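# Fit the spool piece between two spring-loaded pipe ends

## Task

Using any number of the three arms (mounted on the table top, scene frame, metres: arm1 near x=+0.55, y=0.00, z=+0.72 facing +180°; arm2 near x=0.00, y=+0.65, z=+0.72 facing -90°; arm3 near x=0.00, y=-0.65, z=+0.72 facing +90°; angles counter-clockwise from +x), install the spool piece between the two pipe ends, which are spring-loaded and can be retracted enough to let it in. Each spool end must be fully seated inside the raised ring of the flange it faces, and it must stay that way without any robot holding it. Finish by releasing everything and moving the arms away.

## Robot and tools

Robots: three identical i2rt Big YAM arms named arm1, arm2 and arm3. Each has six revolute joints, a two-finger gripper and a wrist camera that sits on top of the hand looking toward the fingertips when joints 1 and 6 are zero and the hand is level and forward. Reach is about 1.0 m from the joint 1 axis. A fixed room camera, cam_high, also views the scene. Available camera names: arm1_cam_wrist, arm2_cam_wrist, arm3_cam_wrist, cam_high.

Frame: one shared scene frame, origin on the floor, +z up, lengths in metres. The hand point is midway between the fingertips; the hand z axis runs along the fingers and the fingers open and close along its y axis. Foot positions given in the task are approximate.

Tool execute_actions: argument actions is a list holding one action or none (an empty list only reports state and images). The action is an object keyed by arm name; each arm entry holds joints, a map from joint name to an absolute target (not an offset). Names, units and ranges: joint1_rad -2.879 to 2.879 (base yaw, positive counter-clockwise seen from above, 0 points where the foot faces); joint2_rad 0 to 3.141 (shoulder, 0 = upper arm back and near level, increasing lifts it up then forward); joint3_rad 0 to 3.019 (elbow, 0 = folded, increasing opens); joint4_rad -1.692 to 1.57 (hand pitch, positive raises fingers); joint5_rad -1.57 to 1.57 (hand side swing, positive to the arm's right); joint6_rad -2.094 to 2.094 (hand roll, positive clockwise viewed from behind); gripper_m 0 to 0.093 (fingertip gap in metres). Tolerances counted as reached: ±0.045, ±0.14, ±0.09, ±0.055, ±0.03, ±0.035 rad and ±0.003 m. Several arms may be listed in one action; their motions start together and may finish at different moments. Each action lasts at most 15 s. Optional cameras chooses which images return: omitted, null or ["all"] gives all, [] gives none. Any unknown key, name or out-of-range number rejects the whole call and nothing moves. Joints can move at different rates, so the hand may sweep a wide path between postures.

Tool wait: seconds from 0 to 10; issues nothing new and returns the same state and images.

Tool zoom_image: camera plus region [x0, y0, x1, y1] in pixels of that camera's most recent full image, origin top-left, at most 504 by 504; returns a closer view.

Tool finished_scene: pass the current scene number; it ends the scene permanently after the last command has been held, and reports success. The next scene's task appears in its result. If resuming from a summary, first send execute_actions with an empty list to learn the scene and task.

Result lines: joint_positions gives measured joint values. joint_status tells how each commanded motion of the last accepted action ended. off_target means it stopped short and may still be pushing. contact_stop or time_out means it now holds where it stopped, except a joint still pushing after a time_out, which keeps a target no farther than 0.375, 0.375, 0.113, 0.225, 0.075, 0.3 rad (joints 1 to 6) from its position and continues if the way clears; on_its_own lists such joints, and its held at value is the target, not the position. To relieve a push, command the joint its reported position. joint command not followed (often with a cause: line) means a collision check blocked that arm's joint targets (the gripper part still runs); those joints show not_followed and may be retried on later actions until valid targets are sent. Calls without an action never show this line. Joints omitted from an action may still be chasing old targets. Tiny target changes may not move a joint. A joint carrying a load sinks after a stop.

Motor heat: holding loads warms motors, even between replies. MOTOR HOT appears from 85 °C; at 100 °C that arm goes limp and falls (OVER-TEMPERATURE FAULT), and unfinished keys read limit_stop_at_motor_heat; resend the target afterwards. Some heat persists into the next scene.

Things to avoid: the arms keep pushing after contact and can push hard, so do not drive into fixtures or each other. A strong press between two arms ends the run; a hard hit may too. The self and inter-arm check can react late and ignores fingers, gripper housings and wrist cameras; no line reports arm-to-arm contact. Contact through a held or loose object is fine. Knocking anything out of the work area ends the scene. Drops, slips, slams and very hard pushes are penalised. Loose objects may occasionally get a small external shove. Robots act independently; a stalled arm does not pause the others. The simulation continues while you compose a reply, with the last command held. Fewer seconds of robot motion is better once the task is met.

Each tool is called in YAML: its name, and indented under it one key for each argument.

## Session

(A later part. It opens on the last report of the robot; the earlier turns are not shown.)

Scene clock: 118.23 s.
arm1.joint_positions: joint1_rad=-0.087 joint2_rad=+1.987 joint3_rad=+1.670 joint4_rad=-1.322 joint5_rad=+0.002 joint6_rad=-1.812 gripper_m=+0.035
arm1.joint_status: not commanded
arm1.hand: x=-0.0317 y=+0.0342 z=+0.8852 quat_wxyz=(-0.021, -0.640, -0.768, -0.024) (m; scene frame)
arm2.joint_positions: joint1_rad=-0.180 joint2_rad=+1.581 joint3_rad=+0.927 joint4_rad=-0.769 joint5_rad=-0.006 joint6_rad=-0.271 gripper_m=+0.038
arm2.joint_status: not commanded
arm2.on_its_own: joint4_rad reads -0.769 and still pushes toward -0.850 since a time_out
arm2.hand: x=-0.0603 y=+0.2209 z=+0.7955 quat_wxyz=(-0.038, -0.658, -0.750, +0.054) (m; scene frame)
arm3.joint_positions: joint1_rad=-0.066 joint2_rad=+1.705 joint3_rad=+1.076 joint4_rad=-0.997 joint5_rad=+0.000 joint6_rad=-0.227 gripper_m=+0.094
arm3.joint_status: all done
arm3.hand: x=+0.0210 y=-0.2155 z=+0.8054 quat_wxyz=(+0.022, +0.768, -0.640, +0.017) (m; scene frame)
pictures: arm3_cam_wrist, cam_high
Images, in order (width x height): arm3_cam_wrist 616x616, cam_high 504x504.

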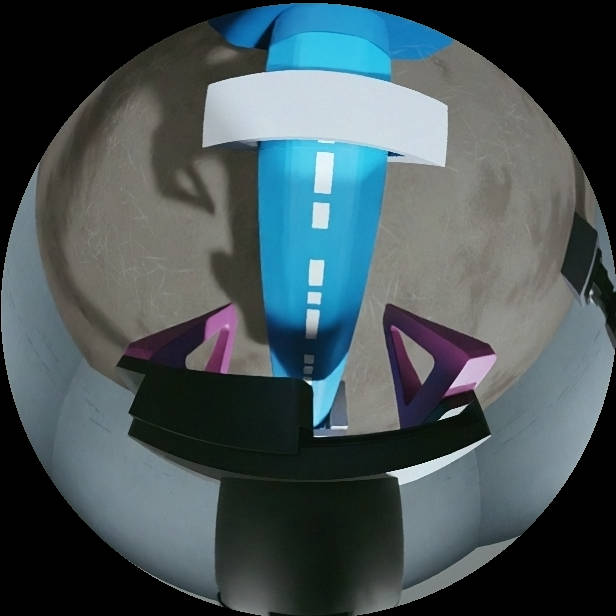

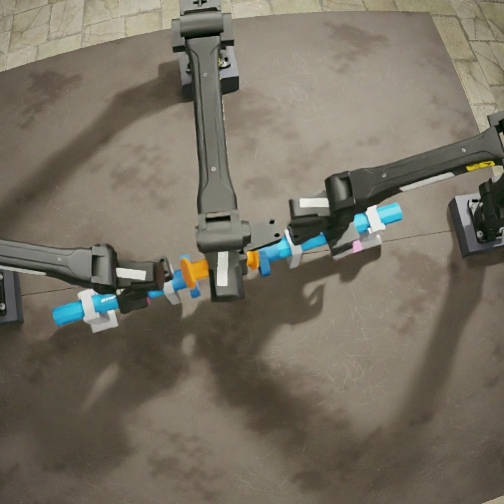

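Slightly lower, close, then pull.

execute_actions:
  actions:
    - {"arm3":{"joints":{"joint2_rad":1.74,"joint4_rad":-0.94,"gripper_m":0.02}}}
  cameras: []

execute_actions:
  actions:
    - {"arm3":{"joints":{"joint2_rad":1.58,"joint3_rad":0.92,"joint4_rad":-0.87}}}

Scene clock: 121.03 s.
arm1.joint_positions: joint1_rad=-0.087 joint2_rad=+1.987 joint3_rad=+1.670 joint4_rad=-1.322 joint5_rad=+0.002 joint6_rad=-1.812 gripper_m=+0.035
arm1.joint_status: not commanded
arm1.hand: x=-0.0317 y=+0.0342 z=+0.8852 quat_wxyz=(-0.021, -0.640, -0.768, -0.024) (m; scene frame)
arm2.joint_positions: joint1_rad=-0.180 joint2_rad=+1.581 joint3_rad=+0.927 joint4_rad=-0.769 joint5_rad=-0.006 joint6_rad=-0.271 gripper_m=+0.038
arm2.joint_status: not commanded
arm2.on_its_own: joint4_rad reads -0.769 and still pushes toward -0.850 since a time_out
arm2.hand: x=-0.0603 y=+0.2209 z=+0.7955 quat_wxyz=(-0.038, -0.658, -0.750, +0.054) (m; scene frame)
arm3.joint_positions: joint1_rad=-0.064 joint2_rad=+1.715 joint3_rad=+1.076 joint4_rad=-0.963 joint5_rad=-0.005 joint6_rad=-0.207 gripper_m=+0.039
arm3.joint_status: gripper_m off_target (ended at +0.039, target +0.020); the others done
arm3.hand: x=+0.0198 y=-0.2082 z=+0.8009 quat_wxyz=(+0.014, +0.762, -0.648, +0.008) (m; scene frame)
pictures: none
No camera images: the call's "cameras" was empty. Leave "cameras" out to get every camera's image.

Scene clock: 121.83 s.
arm1.joint_positions: joint1_rad=-0.087 joint2_rad=+1.987 joint3_rad=+1.670 joint4_rad=-1.322 joint5_rad=+0.002 joint6_rad=-1.812 gripper_m=+0.035
arm1.joint_status: not commanded
arm1.hand: x=-0.0317 y=+0.0342 z=+0.8852 quat_wxyz=(-0.021, -0.640, -0.768, -0.024) (m; scene frame)
arm2.joint_positions: joint1_rad=-0.180 joint2_rad=+1.581 joint3_rad=+0.927 joint4_rad=-0.769 joint5_rad=-0.006 joint6_rad=-0.271 gripper_m=+0.038
arm2.joint_status: not commanded
arm2.on_its_own: joint4_rad reads -0.769 and still pushes toward -0.850 since a time_out
arm2.hand: x=-0.0603 y=+0.2209 z=+0.7955 quat_wxyz=(-0.038, -0.658, -0.750, +0.054) (m; scene frame)
arm3.joint_positions: joint1_rad=-0.064 joint2_rad=+1.625 joint3_rad=+0.959 joint4_rad=-0.835 joint5_rad=+0.010 joint6_rad=-0.180 gripper_m=+0.039
arm3.joint_status: all done
arm3.hand: x=+0.0216 y=-0.2231 z=+0.8026 quat_wxyz=(-0.030, +0.752, -0.658, -0.018) (m; scene frame)
pictures: arm1_cam_wrist, arm2_cam_wrist, arm3_cam_wrist, cam_high
Images, in order (width x height): arm1_cam_wrist 616x616, arm2_cam_wrist 616x616, arm3_cam_wrist 616x616, cam_high 504x504.

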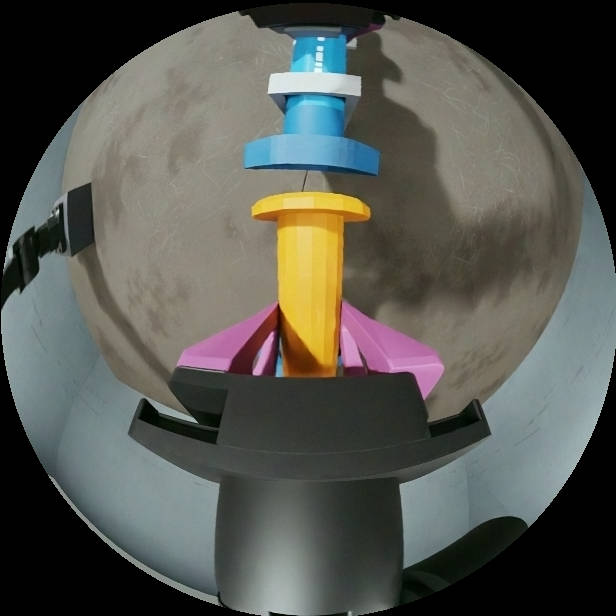

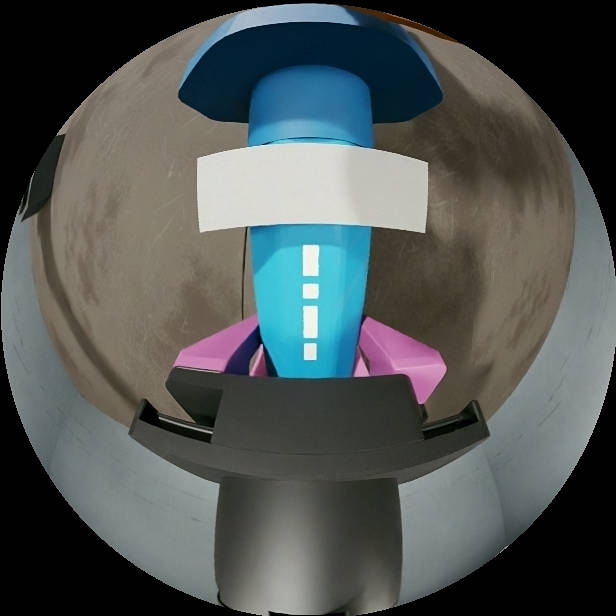

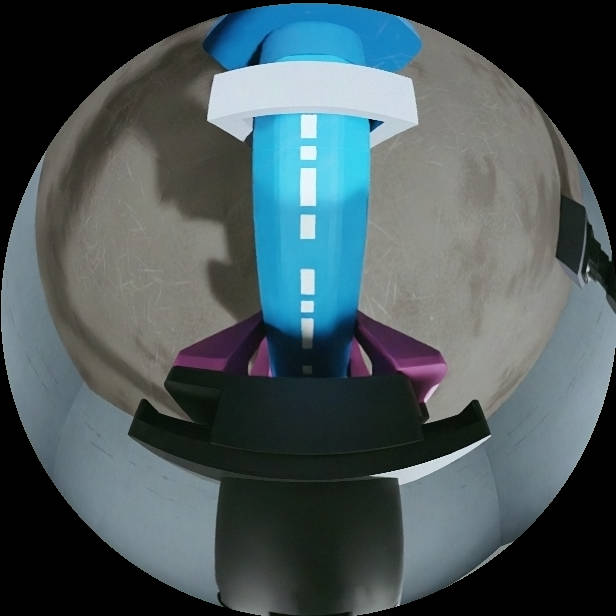

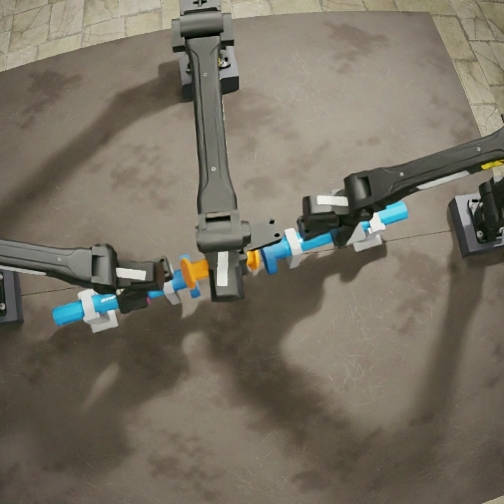

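execute_actions:
  actions:
    - {"arm1":{"joints":{"joint1_rad":-0.065,"joint2_rad":2.0,"joint3_rad":1.62,"joint4_rad":-1.26}},"arm3":{"joints":{"joint2_rad":1.53,"joint3_rad":0.88,"joint4_rad":-0.87}}}

Scene clock: 131.70 s.
arm1.joint_positions: joint1_rad=-0.074 joint2_rad=+1.987 joint3_rad=+1.627 joint4_rad=-1.269 joint5_rad=+0.004 joint6_rad=-1.815 gripper_m=+0.035
arm1.joint_status: all done
arm1.hand: x=-0.0291 y=+0.0274 z=+0.8696 quat_wxyz=(-0.017, -0.634, -0.773, -0.022) (m; scene frame)
arm2.joint_positions: joint1_rad=-0.180 joint2_rad=+1.581 joint3_rad=+0.927 joint4_rad=-0.769 joint5_rad=-0.006 joint6_rad=-0.271 gripper_m=+0.038
arm2.joint_status: not commanded
arm2.on_its_own: joint4_rad reads -0.769 and still pushes toward -0.850 since a time_out
arm2.hand: x=-0.0603 y=+0.2209 z=+0.7955 quat_wxyz=(-0.038, -0.658, -0.750, +0.054) (m; scene frame)
arm3.joint_positions: joint1_rad=-0.065 joint2_rad=+1.601 joint3_rad=+0.929 joint4_rad=-0.802 joint5_rad=+0.013 joint6_rad=-0.180 gripper_m=+0.039
arm3.joint_status: joint4_rad time_out (moved +0.033 of -0.035); the others done
arm3.on_its_own: joint4_rad reads -0.802 and still pushes toward -0.870 since a time_out
arm3.hand: x=+0.0223 y=-0.2270 z=+0.8031 quat_wxyz=(-0.042, +0.752, -0.658, -0.024) (m; scene frame)
pictures: arm1_cam_wrist, arm2_cam_wrist, arm3_cam_wrist, cam_high
Images, in order (width x height): arm1_cam_wrist 616x616, arm2_cam_wrist 616x616, arm3_cam_wrist 616x616, cam_high 504x504.

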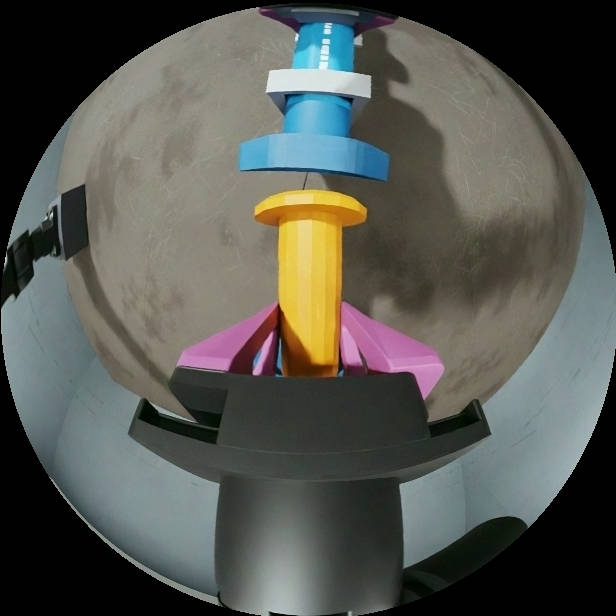

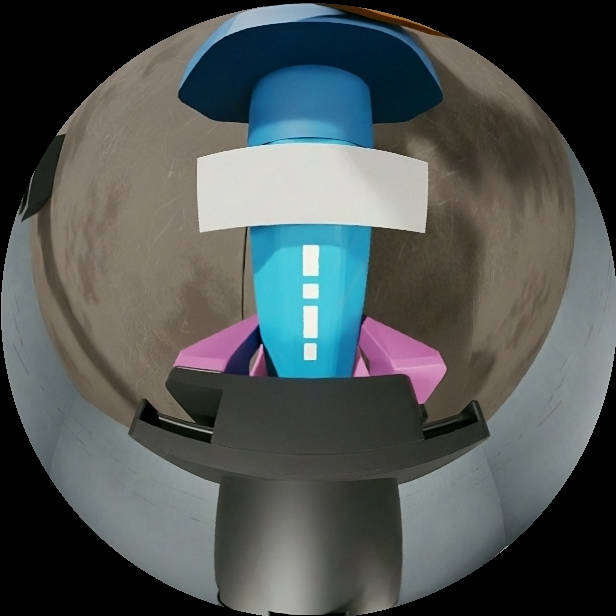

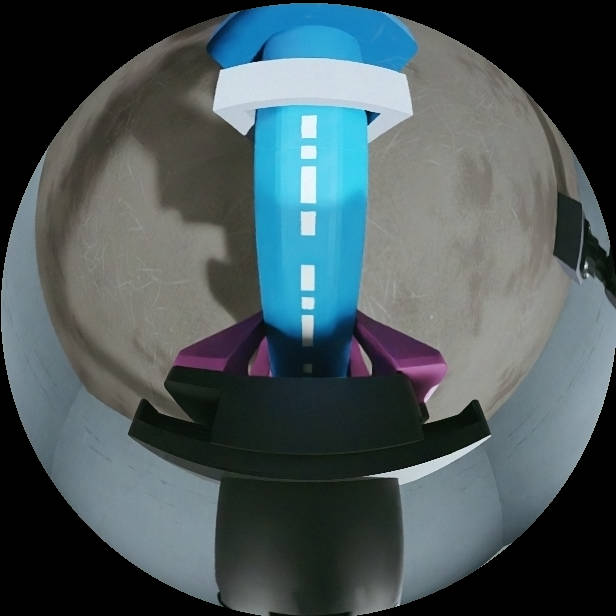

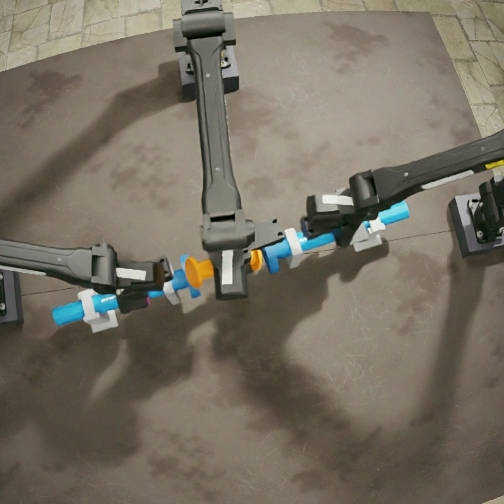

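execute_actions:
  actions:
    - {"arm1":{"joints":{"joint1_rad":-0.05,"joint2_rad":2.03,"joint3_rad":1.59,"joint4_rad":-1.2}}}
  cameras: ["arm1_cam_wrist","arm2_cam_wrist","cam_high"]

Scene clock: 134.47 s.
arm1.joint_positions: joint1_rad=-0.071 joint2_rad=+2.010 joint3_rad=+1.597 joint4_rad=-1.214 joint5_rad=+0.008 joint6_rad=-1.815 gripper_m=+0.035
arm1.joint_status: all done
arm1.hand: x=-0.0297 y=+0.0264 z=+0.8459 quat_wxyz=(-0.014, -0.632, -0.774, -0.023) (m; scene frame)
arm2.joint_positions: joint1_rad=-0.180 joint2_rad=+1.581 joint3_rad=+0.927 joint4_rad=-0.769 joint5_rad=-0.006 joint6_rad=-0.271 gripper_m=+0.038
arm2.joint_status: not commanded
arm2.on_its_own: joint4_rad reads -0.769 and still pushes toward -0.850 since a time_out
arm2.hand: x=-0.0603 y=+0.2209 z=+0.7955 quat_wxyz=(-0.038, -0.658, -0.750, +0.054) (m; scene frame)
arm3.joint_positions: joint1_rad=-0.065 joint2_rad=+1.601 joint3_rad=+0.929 joint4_rad=-0.802 joint5_rad=+0.013 joint6_rad=-0.180 gripper_m=+0.039
arm3.joint_status: not commanded
arm3.on_its_own: joint4_rad reads -0.802 and still pushes toward -0.870 since a time_out
arm3.hand: x=+0.0223 y=-0.2270 z=+0.8031 quat_wxyz=(-0.042, +0.752, -0.658, -0.024) (m; scene frame)
pictures: arm1_cam_wrist, arm2_cam_wrist, cam_high
Images, in order (width x height): arm1_cam_wrist 616x616, arm2_cam_wrist 616x616, cam_high 504x504.

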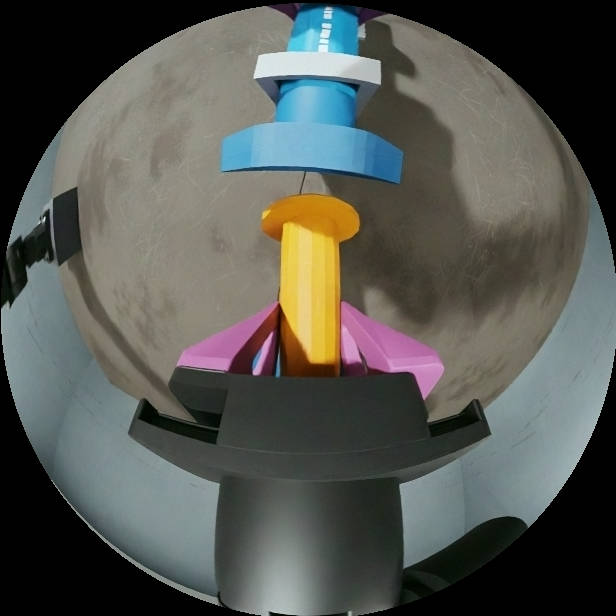

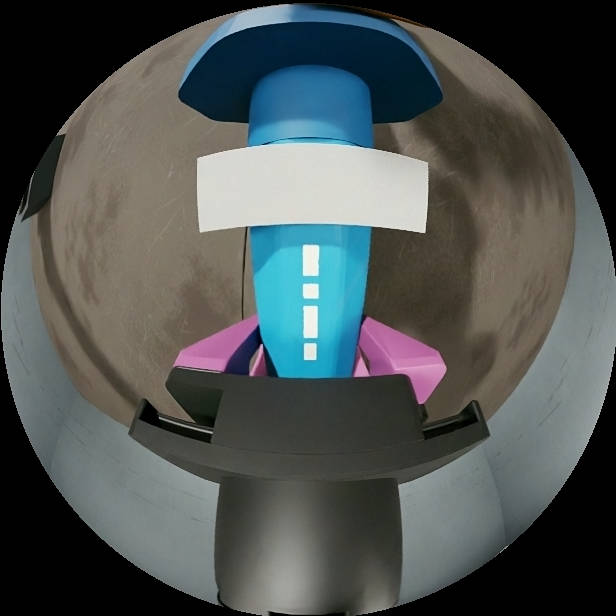

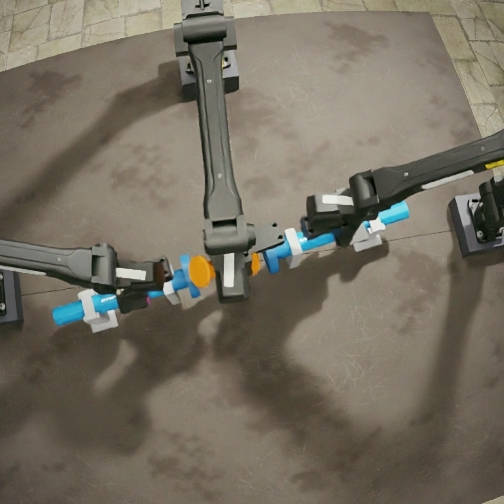

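execute_actions:
  actions:
    - {"arm1":{"joints":{"joint1_rad":-0.015,"joint3_rad":1.61,"joint4_rad":-1.23}}}
  cameras: ["arm1_cam_wrist","arm2_cam_wrist","cam_high"]

zoom_image:
  camera: "cam_high"
  region: [150,200,330,330]

Scene clock: 139.17 s.
arm1.joint_positions: joint1_rad=-0.028 joint2_rad=+2.020 joint3_rad=+1.597 joint4_rad=-1.216 joint5_rad=+0.013 joint6_rad=-1.815 gripper_m=+0.035
arm1.joint_status: all done
arm1.hand: x=-0.0288 y=+0.0022 z=+0.8401 quat_wxyz=(-0.017, -0.615, -0.788, -0.029) (m; scene frame)
arm2.joint_positions: joint1_rad=-0.180 joint2_rad=+1.581 joint3_rad=+0.927 joint4_rad=-0.769 joint5_rad=-0.006 joint6_rad=-0.271 gripper_m=+0.038
arm2.joint_status: not commanded
arm2.on_its_own: joint4_rad reads -0.769 and still pushes toward -0.850 since a time_out
arm2.hand: x=-0.0603 y=+0.2209 z=+0.7955 quat_wxyz=(-0.038, -0.658, -0.750, +0.054) (m; scene frame)
arm3.joint_positions: joint1_rad=-0.065 joint2_rad=+1.596 joint3_rad=+0.922 joint4_rad=-0.800 joint5_rad=+0.015 joint6_rad=-0.180 gripper_m=+0.039
arm3.joint_status: not commanded
arm3.on_its_own: joint4_rad reads -0.800 and still pushes toward -0.870 since a time_out
arm3.hand: x=+0.0226 y=-0.2291 z=+0.8034 quat_wxyz=(-0.043, +0.752, -0.658, -0.024) (m; scene frame)
pictures: arm1_cam_wrist, arm2_cam_wrist, cam_high
Images, in order (width x height): arm1_cam_wrist 616x616, arm2_cam_wrist 616x616, cam_high 504x504.

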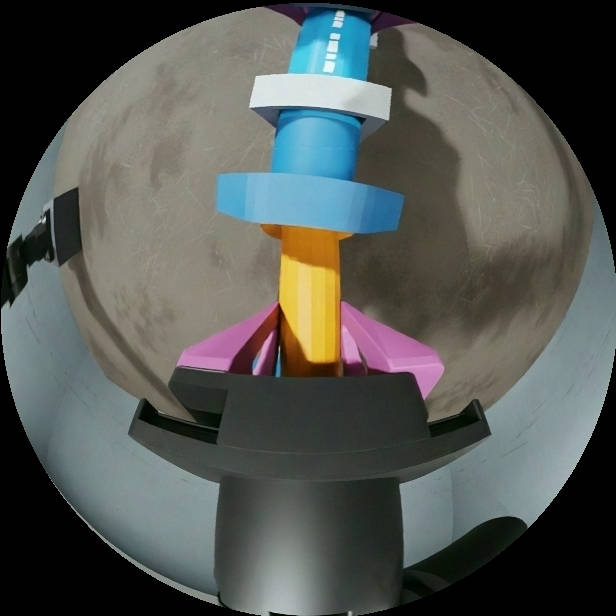

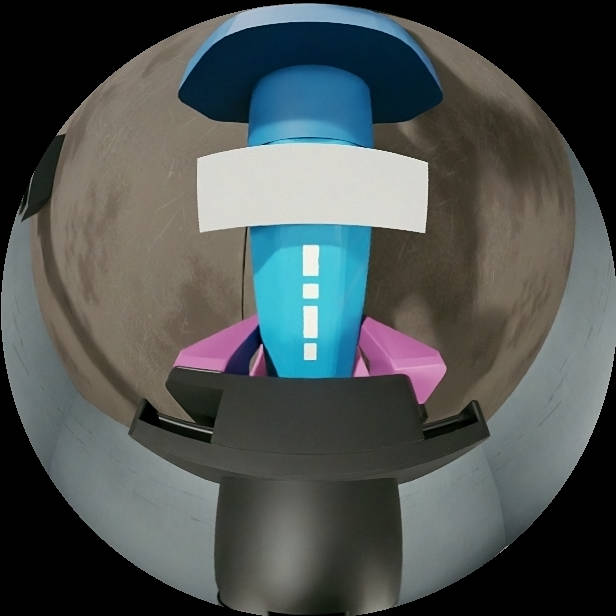

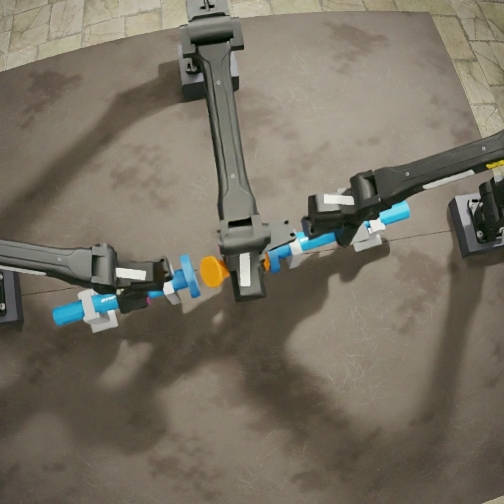

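Region (150, 200, 330, 330) of cam_high's 504x504 image, scaled by 2.800, with more detail than that image has.

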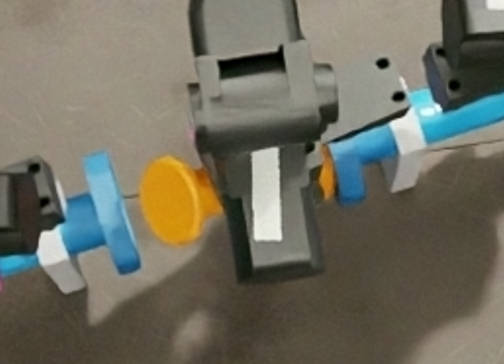

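execute_actions:
  actions:
    - {"arm1":{"joints":{"joint2_rad":2.045,"joint3_rad":1.56,"joint4_rad":-1.15,"joint6_rad":-1.75,"joint5_rad":0}}}
  cameras: ["arm1_cam_wrist","cam_high"]

zoom_image:
  camera: "cam_high"
  region: [150,200,330,330]

Scene clock: 145.67 s.
arm1.joint_positions: joint1_rad=-0.033 joint2_rad=+2.026 joint3_rad=+1.562 joint4_rad=-1.171 joint5_rad=+0.014 joint6_rad=-1.767 gripper_m=+0.035
arm1.joint_status: all done
arm1.hand: x=-0.0251 y=+0.0056 z=+0.8244 quat_wxyz=(-0.015, -0.636, -0.771, -0.029) (m; scene frame)
arm2.joint_positions: joint1_rad=-0.180 joint2_rad=+1.581 joint3_rad=+0.927 joint4_rad=-0.769 joint5_rad=-0.006 joint6_rad=-0.271 gripper_m=+0.038
arm2.joint_status: not commanded
arm2.on_its_own: joint4_rad reads -0.769 and still pushes toward -0.850 since a time_out
arm2.hand: x=-0.0603 y=+0.2209 z=+0.7955 quat_wxyz=(-0.038, -0.658, -0.750, +0.054) (m; scene frame)
arm3.joint_positions: joint1_rad=-0.065 joint2_rad=+1.596 joint3_rad=+0.922 joint4_rad=-0.800 joint5_rad=+0.015 joint6_rad=-0.180 gripper_m=+0.039
arm3.joint_status: not commanded
arm3.on_its_own: joint4_rad reads -0.800 and still pushes toward -0.870 since a time_out
arm3.hand: x=+0.0226 y=-0.2291 z=+0.8034 quat_wxyz=(-0.043, +0.752, -0.658, -0.024) (m; scene frame)
pictures: arm1_cam_wrist, cam_high
Images, in order (width x height): arm1_cam_wrist 616x616, cam_high 504x504.

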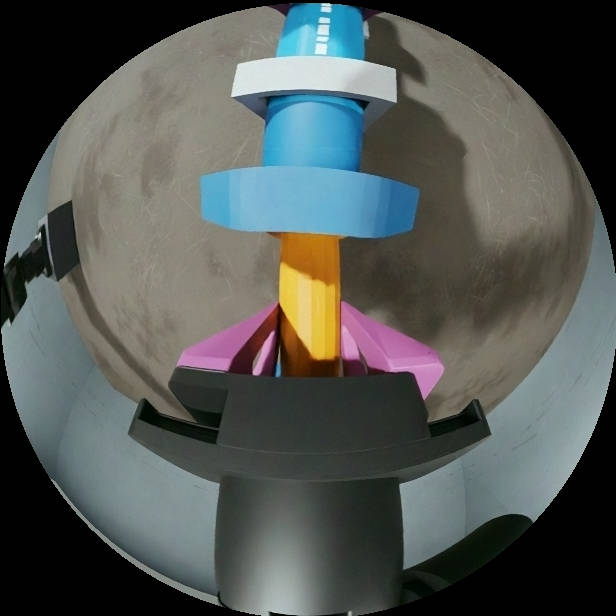

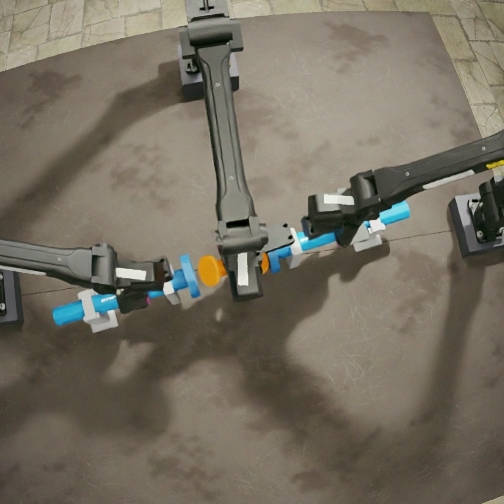

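Region (150, 200, 330, 330) of cam_high's 504x504 image, scaled by 2.800, with more detail than that image has.

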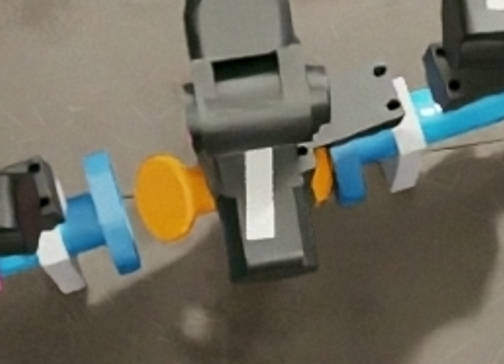

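execute_actions:
  actions:
    - {"arm1":{"joints":{"joint1_rad":-0.02,"joint2_rad":2.07,"joint3_rad":1.535,"joint4_rad":-1.11}}}
  cameras: ["arm1_cam_wrist","arm2_cam_wrist","cam_high"]

zoom_image:
  camera: "cam_high"
  region: [150,200,330,330]

Scene clock: 148.90 s.
arm1.joint_positions: joint1_rad=-0.042 joint2_rad=+2.052 joint3_rad=+1.541 joint4_rad=-1.125 joint5_rad=+0.015 joint6_rad=-1.762 gripper_m=+0.035
arm1.joint_status: all done
arm1.hand: x=-0.0245 y=+0.0113 z=+0.8026 quat_wxyz=(-0.015, -0.642, -0.766, -0.029) (m; scene frame)
arm2.joint_positions: joint1_rad=-0.180 joint2_rad=+1.581 joint3_rad=+0.927 joint4_rad=-0.769 joint5_rad=-0.006 joint6_rad=-0.271 gripper_m=+0.038
arm2.joint_status: not commanded
arm2.on_its_own: joint4_rad reads -0.769 and still pushes toward -0.850 since a time_out
arm2.hand: x=-0.0603 y=+0.2209 z=+0.7955 quat_wxyz=(-0.038, -0.658, -0.750, +0.054) (m; scene frame)
arm3.joint_positions: joint1_rad=-0.065 joint2_rad=+1.596 joint3_rad=+0.922 joint4_rad=-0.800 joint5_rad=+0.015 joint6_rad=-0.180 gripper_m=+0.039
arm3.joint_status: not commanded
arm3.on_its_own: joint4_rad reads -0.800 and still pushes toward -0.870 since a time_out
arm3.hand: x=+0.0226 y=-0.2291 z=+0.8034 quat_wxyz=(-0.043, +0.752, -0.658, -0.024) (m; scene frame)
pictures: arm1_cam_wrist, arm2_cam_wrist, cam_high
Images, in order (width x height): arm1_cam_wrist 616x616, arm2_cam_wrist 616x616, cam_high 504x504.

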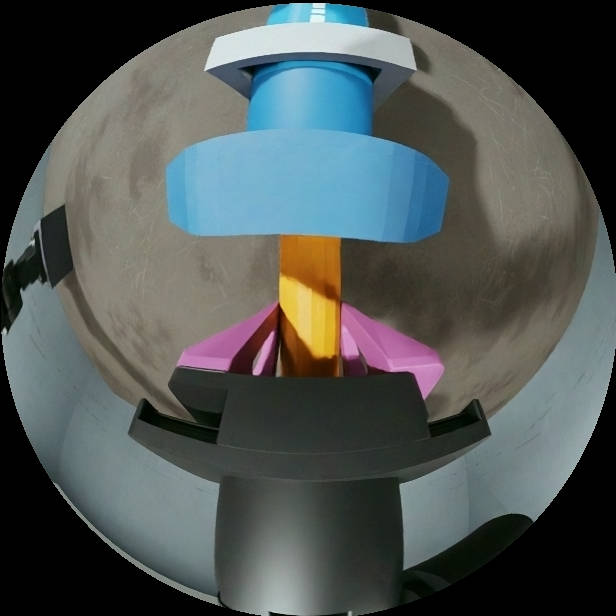

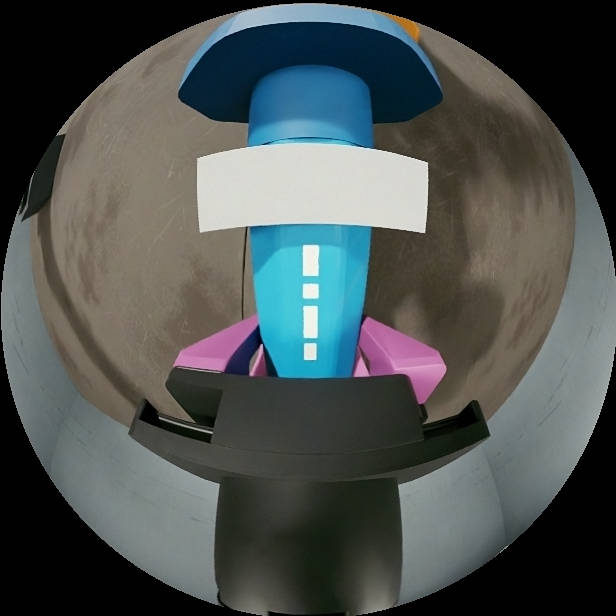

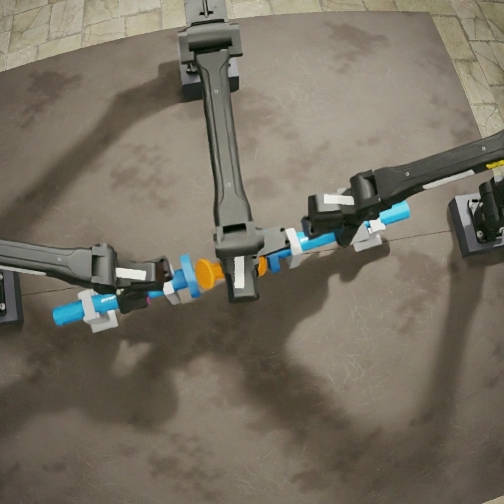

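Region (150, 200, 330, 330) of cam_high's 504x504 image, scaled by 2.800, with more detail than that image has.

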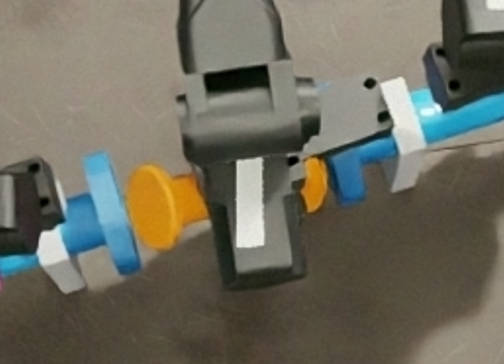

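execute_actions:
  actions:
    - {"arm2":{"joints":{"joint1_rad":-0.165,"joint2_rad":1.706,"joint3_rad":1.096,"joint4_rad":-0.96,"joint6_rad":-0.26}},"arm3":{"joints":{"joint2_rad":1.72,"joint3_rad":1.08,"joint4_rad":-0.96,"joint6_rad":-0.21}}}

zoom_image:
  camera: "cam_high"
  region: [150,200,330,330]

Scene clock: 154.60 s.
arm1.joint_positions: joint1_rad=-0.042 joint2_rad=+2.052 joint3_rad=+1.541 joint4_rad=-1.119 joint5_rad=+0.014 joint6_rad=-1.757 gripper_m=+0.035
arm1.joint_status: not commanded
arm1.hand: x=-0.0260 y=+0.0115 z=+0.8025 quat_wxyz=(-0.013, -0.644, -0.765, -0.027) (m; scene frame)
arm2.joint_positions: joint1_rad=-0.174 joint2_rad=+1.674 joint3_rad=+1.054 joint4_rad=-0.942 joint5_rad=-0.008 joint6_rad=-0.263 gripper_m=+0.038
arm2.joint_status: all done
arm2.hand: x=-0.0587 y=+0.2122 z=+0.7948 quat_wxyz=(-0.001, -0.661, -0.751, -0.005) (m; scene frame)
arm3.joint_positions: joint1_rad=-0.067 joint2_rad=+1.677 joint3_rad=+1.026 joint4_rad=-0.967 joint5_rad=+0.015 joint6_rad=-0.185 gripper_m=+0.039
arm3.joint_status: all done
arm3.hand: x=+0.0232 y=-0.2288 z=+0.8016 quat_wxyz=(+0.014, +0.754, -0.657, +0.021) (m; scene frame)
pictures: arm1_cam_wrist, arm2_cam_wrist, arm3_cam_wrist, cam_high
Images, in order (width x height): arm1_cam_wrist 616x616, arm2_cam_wrist 616x616, arm3_cam_wrist 616x616, cam_high 504x504.

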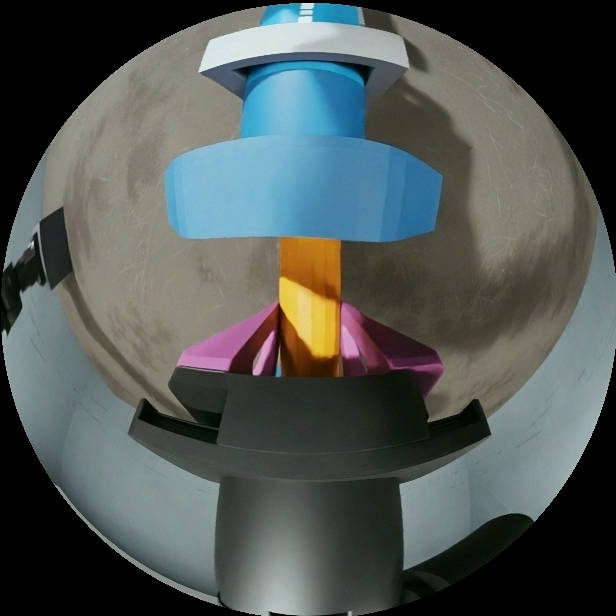

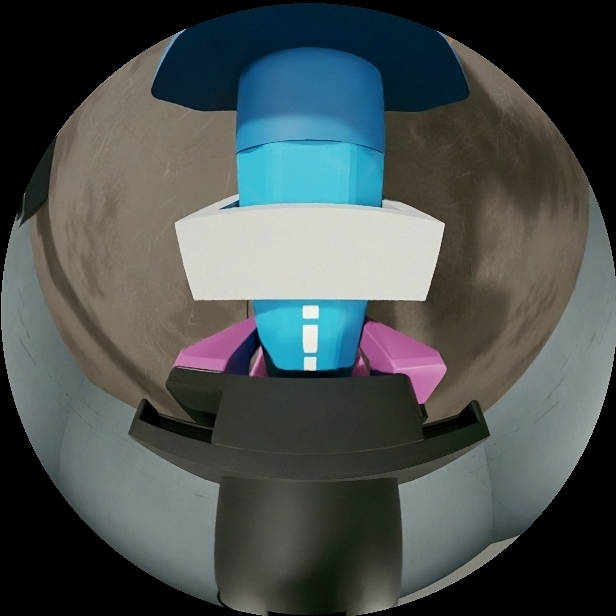

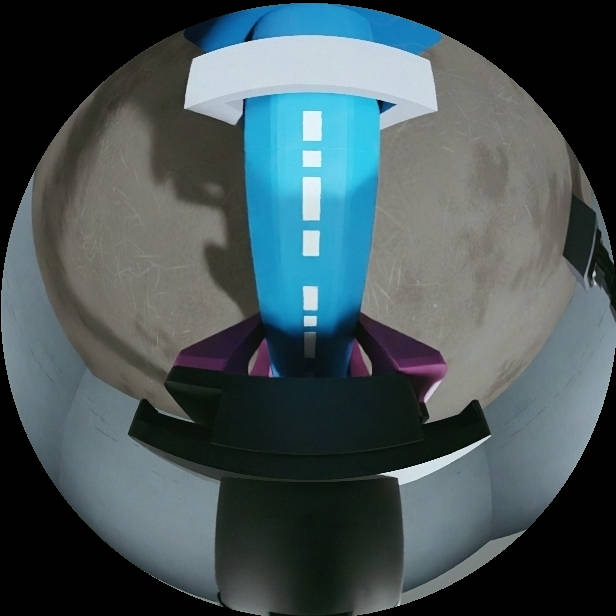

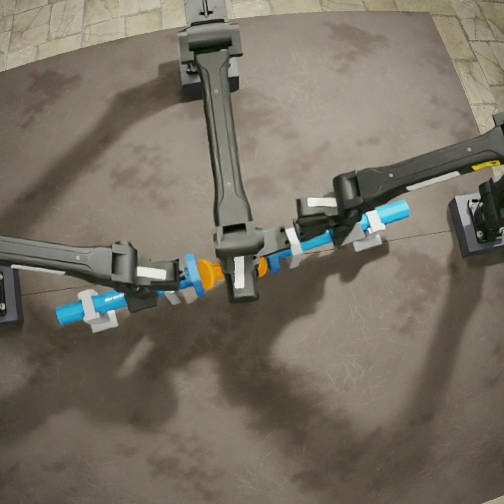

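Region (150, 200, 330, 330) of cam_high's 504x504 image, scaled by 2.800, with more detail than that image has.

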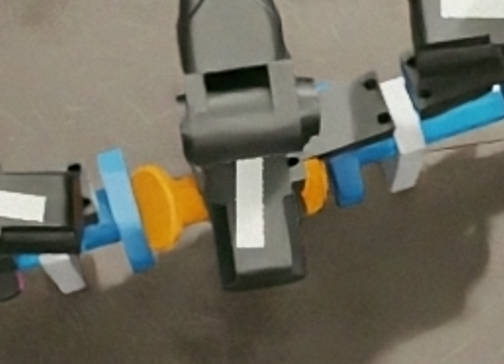

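execute_actions:
  actions:
    - {"arm1":{"joints":{"joint5_rad":-0.15,"joint1_rad":-0.075}},"arm2":{"joints":{"joint2_rad":1.6,"joint3_rad":0.96,"joint4_rad":-0.88}},"arm3":{"joints":{"gripper_m":0.093}}}

zoom_image:
  camera: "cam_high"
  region: [150,200,330,330]

Scene clock: 162.73 s.
arm1.joint_positions: joint1_rad=-0.093 joint2_rad=+2.053 joint3_rad=+1.539 joint4_rad=-1.118 joint5_rad=-0.128 joint6_rad=-1.765 gripper_m=+0.035
arm1.joint_status: all done
arm1.hand: x=-0.0253 y=+0.0161 z=+0.8024 quat_wxyz=(-0.058, -0.660, -0.748, +0.029) (m; scene frame)
arm2.joint_positions: joint1_rad=-0.173 joint2_rad=+1.631 joint3_rad=+0.995 joint4_rad=-0.862 joint5_rad=+0.001 joint6_rad=-0.263 gripper_m=+0.038
arm2.joint_status: all done
arm2.hand: x=-0.0591 y=+0.2158 z=+0.7951 quat_wxyz=(-0.015, -0.660, -0.751, +0.025) (m; scene frame)
arm3.joint_positions: joint1_rad=-0.065 joint2_rad=+1.715 joint3_rad=+1.035 joint4_rad=-0.967 joint5_rad=+0.003 joint6_rad=-0.202 gripper_m=+0.093
arm3.joint_status: all done
arm3.hand: x=+0.0207 y=-0.2286 z=+0.7893 quat_wxyz=(+0.029, +0.759, -0.649, +0.024) (m; scene frame)
pictures: arm1_cam_wrist, arm2_cam_wrist, arm3_cam_wrist, cam_high
Images, in order (width x height): arm1_cam_wrist 616x616, arm2_cam_wrist 616x616, arm3_cam_wrist 616x616, cam_high 504x504.

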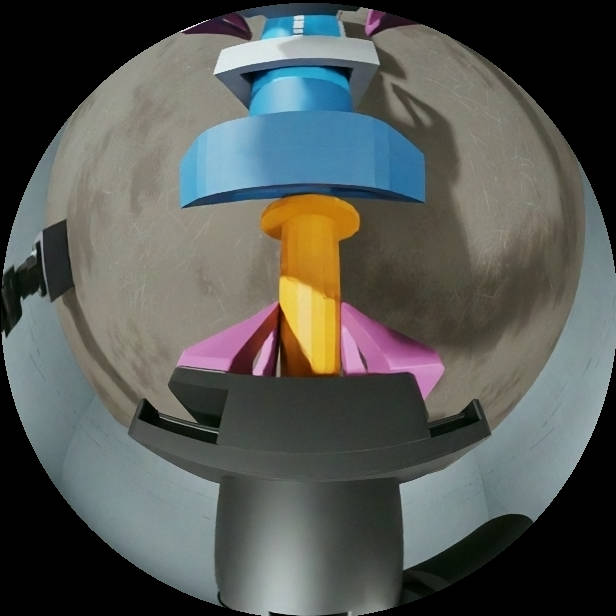

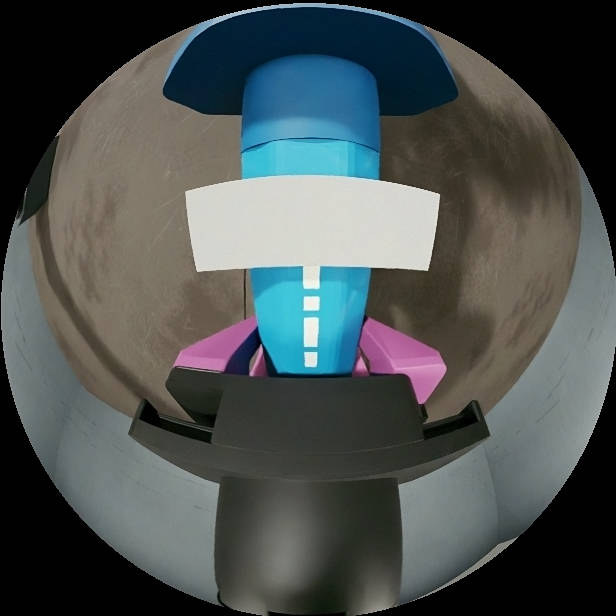

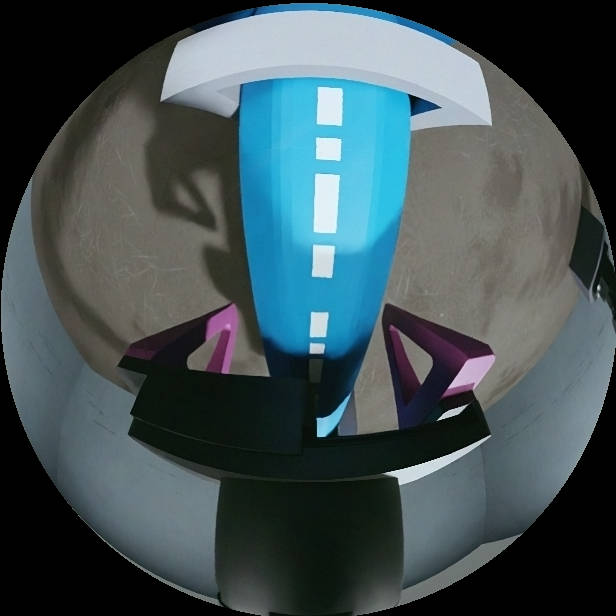

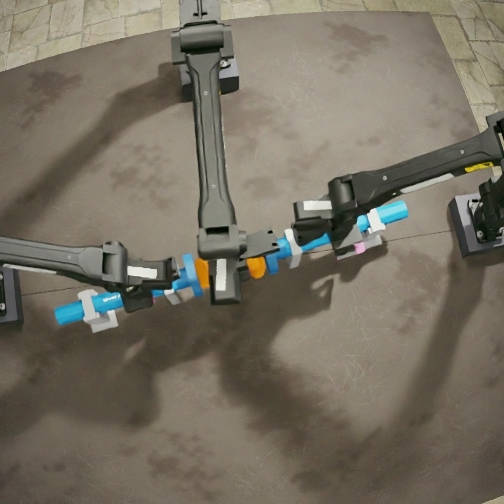

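Region (150, 200, 330, 330) of cam_high's 504x504 image, scaled by 2.800, with more detail than that image has.

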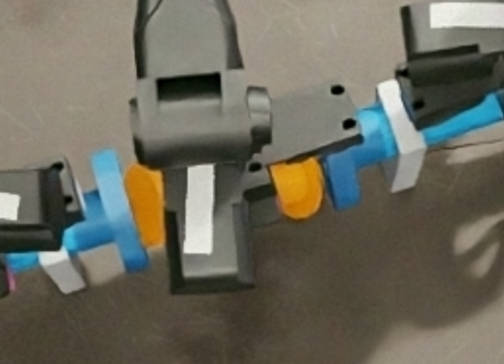

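execute_actions:
  actions:
    - {"arm2":{"joints":{"joint2_rad":1.56,"joint3_rad":0.93,"joint4_rad":-0.85}},"arm3":{"joints":{"gripper_m":0.02,"joint2_rad":1.74}}}
  cameras: []

execute_actions:
  actions:
    - {"arm3":{"joints":{"joint2_rad":1.55,"joint3_rad":0.88,"joint4_rad":-0.85}}}
  cameras: []

execute_actions:
  actions:
    - {"arm1":{"joints":{"joint5_rad":-0.36,"joint1_rad":-0.135,"joint2_rad":2.03}}}

zoom_image:
  camera: "cam_high"
  region: [150,200,330,330]

Scene clock: 170.67 s.
arm1.joint_positions: joint1_rad=-0.094 joint2_rad=+2.055 joint3_rad=+1.539 joint4_rad=-1.118 joint5_rad=-0.128 joint6_rad=-1.762 gripper_m=+0.035
arm1.joint_status: not commanded
arm1.hand: x=-0.0251 y=+0.0167 z=+0.8015 quat_wxyz=(-0.058, -0.662, -0.747, +0.028) (m; scene frame)
arm2.joint_positions: joint1_rad=-0.173 joint2_rad=+1.611 joint3_rad=+0.967 joint4_rad=-0.816 joint5_rad=+0.002 joint6_rad=-0.261 gripper_m=+0.038
arm2.joint_status: all done
arm2.hand: x=-0.0593 y=+0.2162 z=+0.7950 quat_wxyz=(-0.025, -0.660, -0.750, +0.040) (m; scene frame)
arm3.joint_positions: joint1_rad=-0.067 joint2_rad=+1.726 joint3_rad=+1.037 joint4_rad=-0.966 joint5_rad=+0.009 joint6_rad=-0.196 gripper_m=+0.037
arm3.joint_status: gripper_m off_target (ended at +0.037, target +0.020); the others done
arm3.hand: x=+0.0225 y=-0.2290 z=+0.7852 quat_wxyz=(+0.031, +0.757, -0.653, +0.030) (m; scene frame)
pictures: none
No camera images: the call's "cameras" was empty. Leave "cameras" out to get every camera's image.

Scene clock: 171.53 s.
arm1.joint_positions: joint1_rad=-0.094 joint2_rad=+2.060 joint3_rad=+1.535 joint4_rad=-1.118 joint5_rad=-0.141 joint6_rad=-1.762 gripper_m=+0.035
arm1.joint_status: not commanded
arm1.hand: x=-0.0229 y=+0.0143 z=+0.7980 quat_wxyz=(-0.066, -0.662, -0.746, +0.031) (m; scene frame)
arm2.joint_positions: joint1_rad=-0.173 joint2_rad=+1.611 joint3_rad=+0.967 joint4_rad=-0.816 joint5_rad=+0.002 joint6_rad=-0.261 gripper_m=+0.038
arm2.joint_status: not commanded
arm2.hand: x=-0.0593 y=+0.2161 z=+0.7951 quat_wxyz=(-0.025, -0.660, -0.750, +0.041) (m; scene frame)
arm3.joint_positions: joint1_rad=-0.067 joint2_rad=+1.636 joint3_rad=+0.924 joint4_rad=-0.793 joint5_rad=+0.012 joint6_rad=-0.182 gripper_m=+0.037
arm3.joint_status: joint4_rad off_target (ended at -0.793, target -0.850); the others done
arm3.hand: x=+0.0229 y=-0.2312 z=+0.7880 quat_wxyz=(-0.029, +0.752, -0.658, -0.016) (m; scene frame)
pictures: none
No camera images: the call's "cameras" was empty. Leave "cameras" out to get every camera's image.

Scene clock: 172.37 s.
arm1.joint_positions: joint1_rad=-0.147 joint2_rad=+2.060 joint3_rad=+1.533 joint4_rad=-1.118 joint5_rad=-0.342 joint6_rad=-1.757 gripper_m=+0.035
arm1.joint_status: all done
arm1.hand: x=-0.0252 y=+0.0112 z=+0.8057 quat_wxyz=(-0.124, -0.678, -0.716, +0.113) (m; scene frame)
arm2.joint_positions: joint1_rad=-0.173 joint2_rad=+1.611 joint3_rad=+0.967 joint4_rad=-0.816 joint5_rad=+0.002 joint6_rad=-0.261 gripper_m=+0.038
arm2.joint_status: not commanded
arm2.hand: x=-0.0593 y=+0.2161 z=+0.7951 quat_wxyz=(-0.025, -0.660, -0.750, +0.041) (m; scene frame)
arm3.joint_positions: joint1_rad=-0.067 joint2_rad=+1.634 joint3_rad=+0.923 joint4_rad=-0.793 joint5_rad=+0.012 joint6_rad=-0.182 gripper_m=+0.037
arm3.joint_status: not commanded
arm3.hand: x=+0.0230 y=-0.2315 z=+0.7881 quat_wxyz=(-0.030, +0.752, -0.658, -0.015) (m; scene frame)
pictures: arm1_cam_wrist, arm2_cam_wrist, arm3_cam_wrist, cam_high
Images, in order (width x height): arm1_cam_wrist 616x616, arm2_cam_wrist 616x616, arm3_cam_wrist 616x616, cam_high 504x504.

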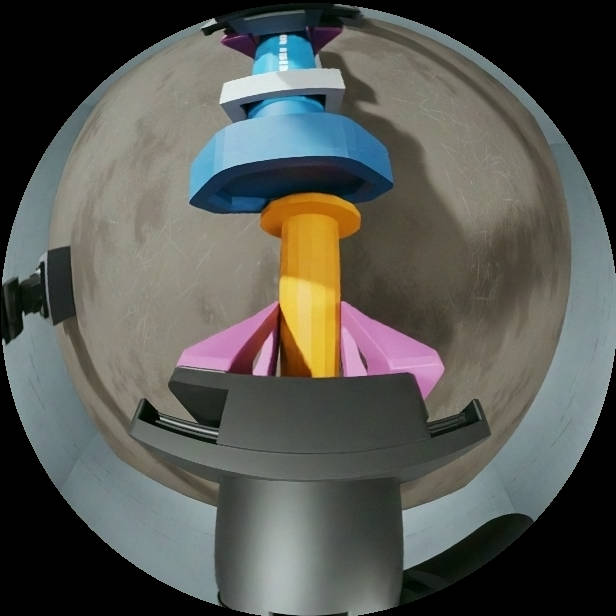

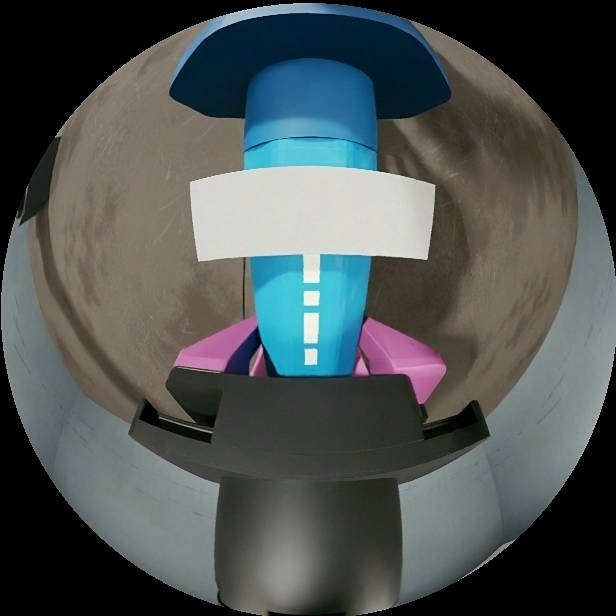

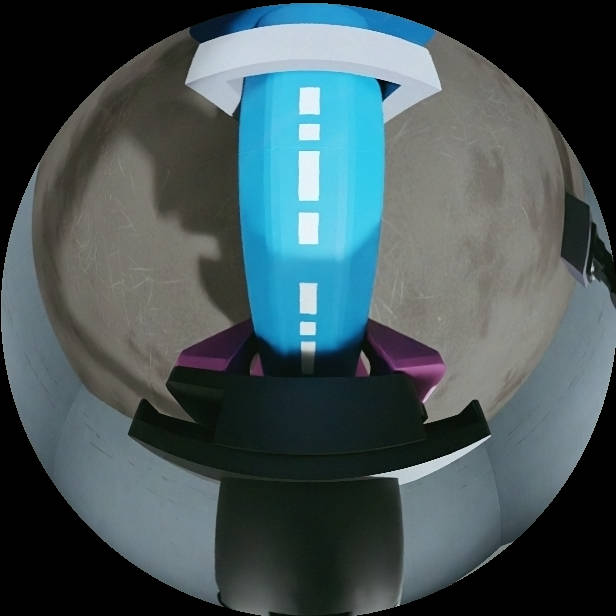

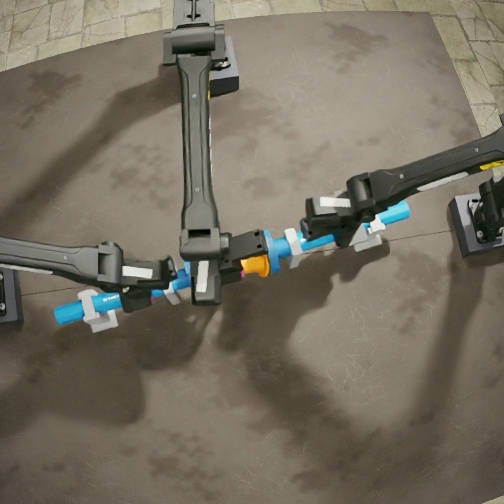

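Region (150, 200, 330, 330) of cam_high's 504x504 image, scaled by 2.800, with more detail than that image has.

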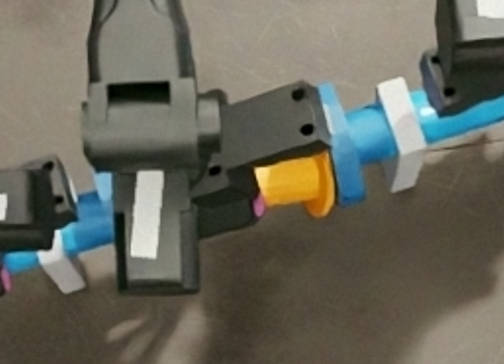

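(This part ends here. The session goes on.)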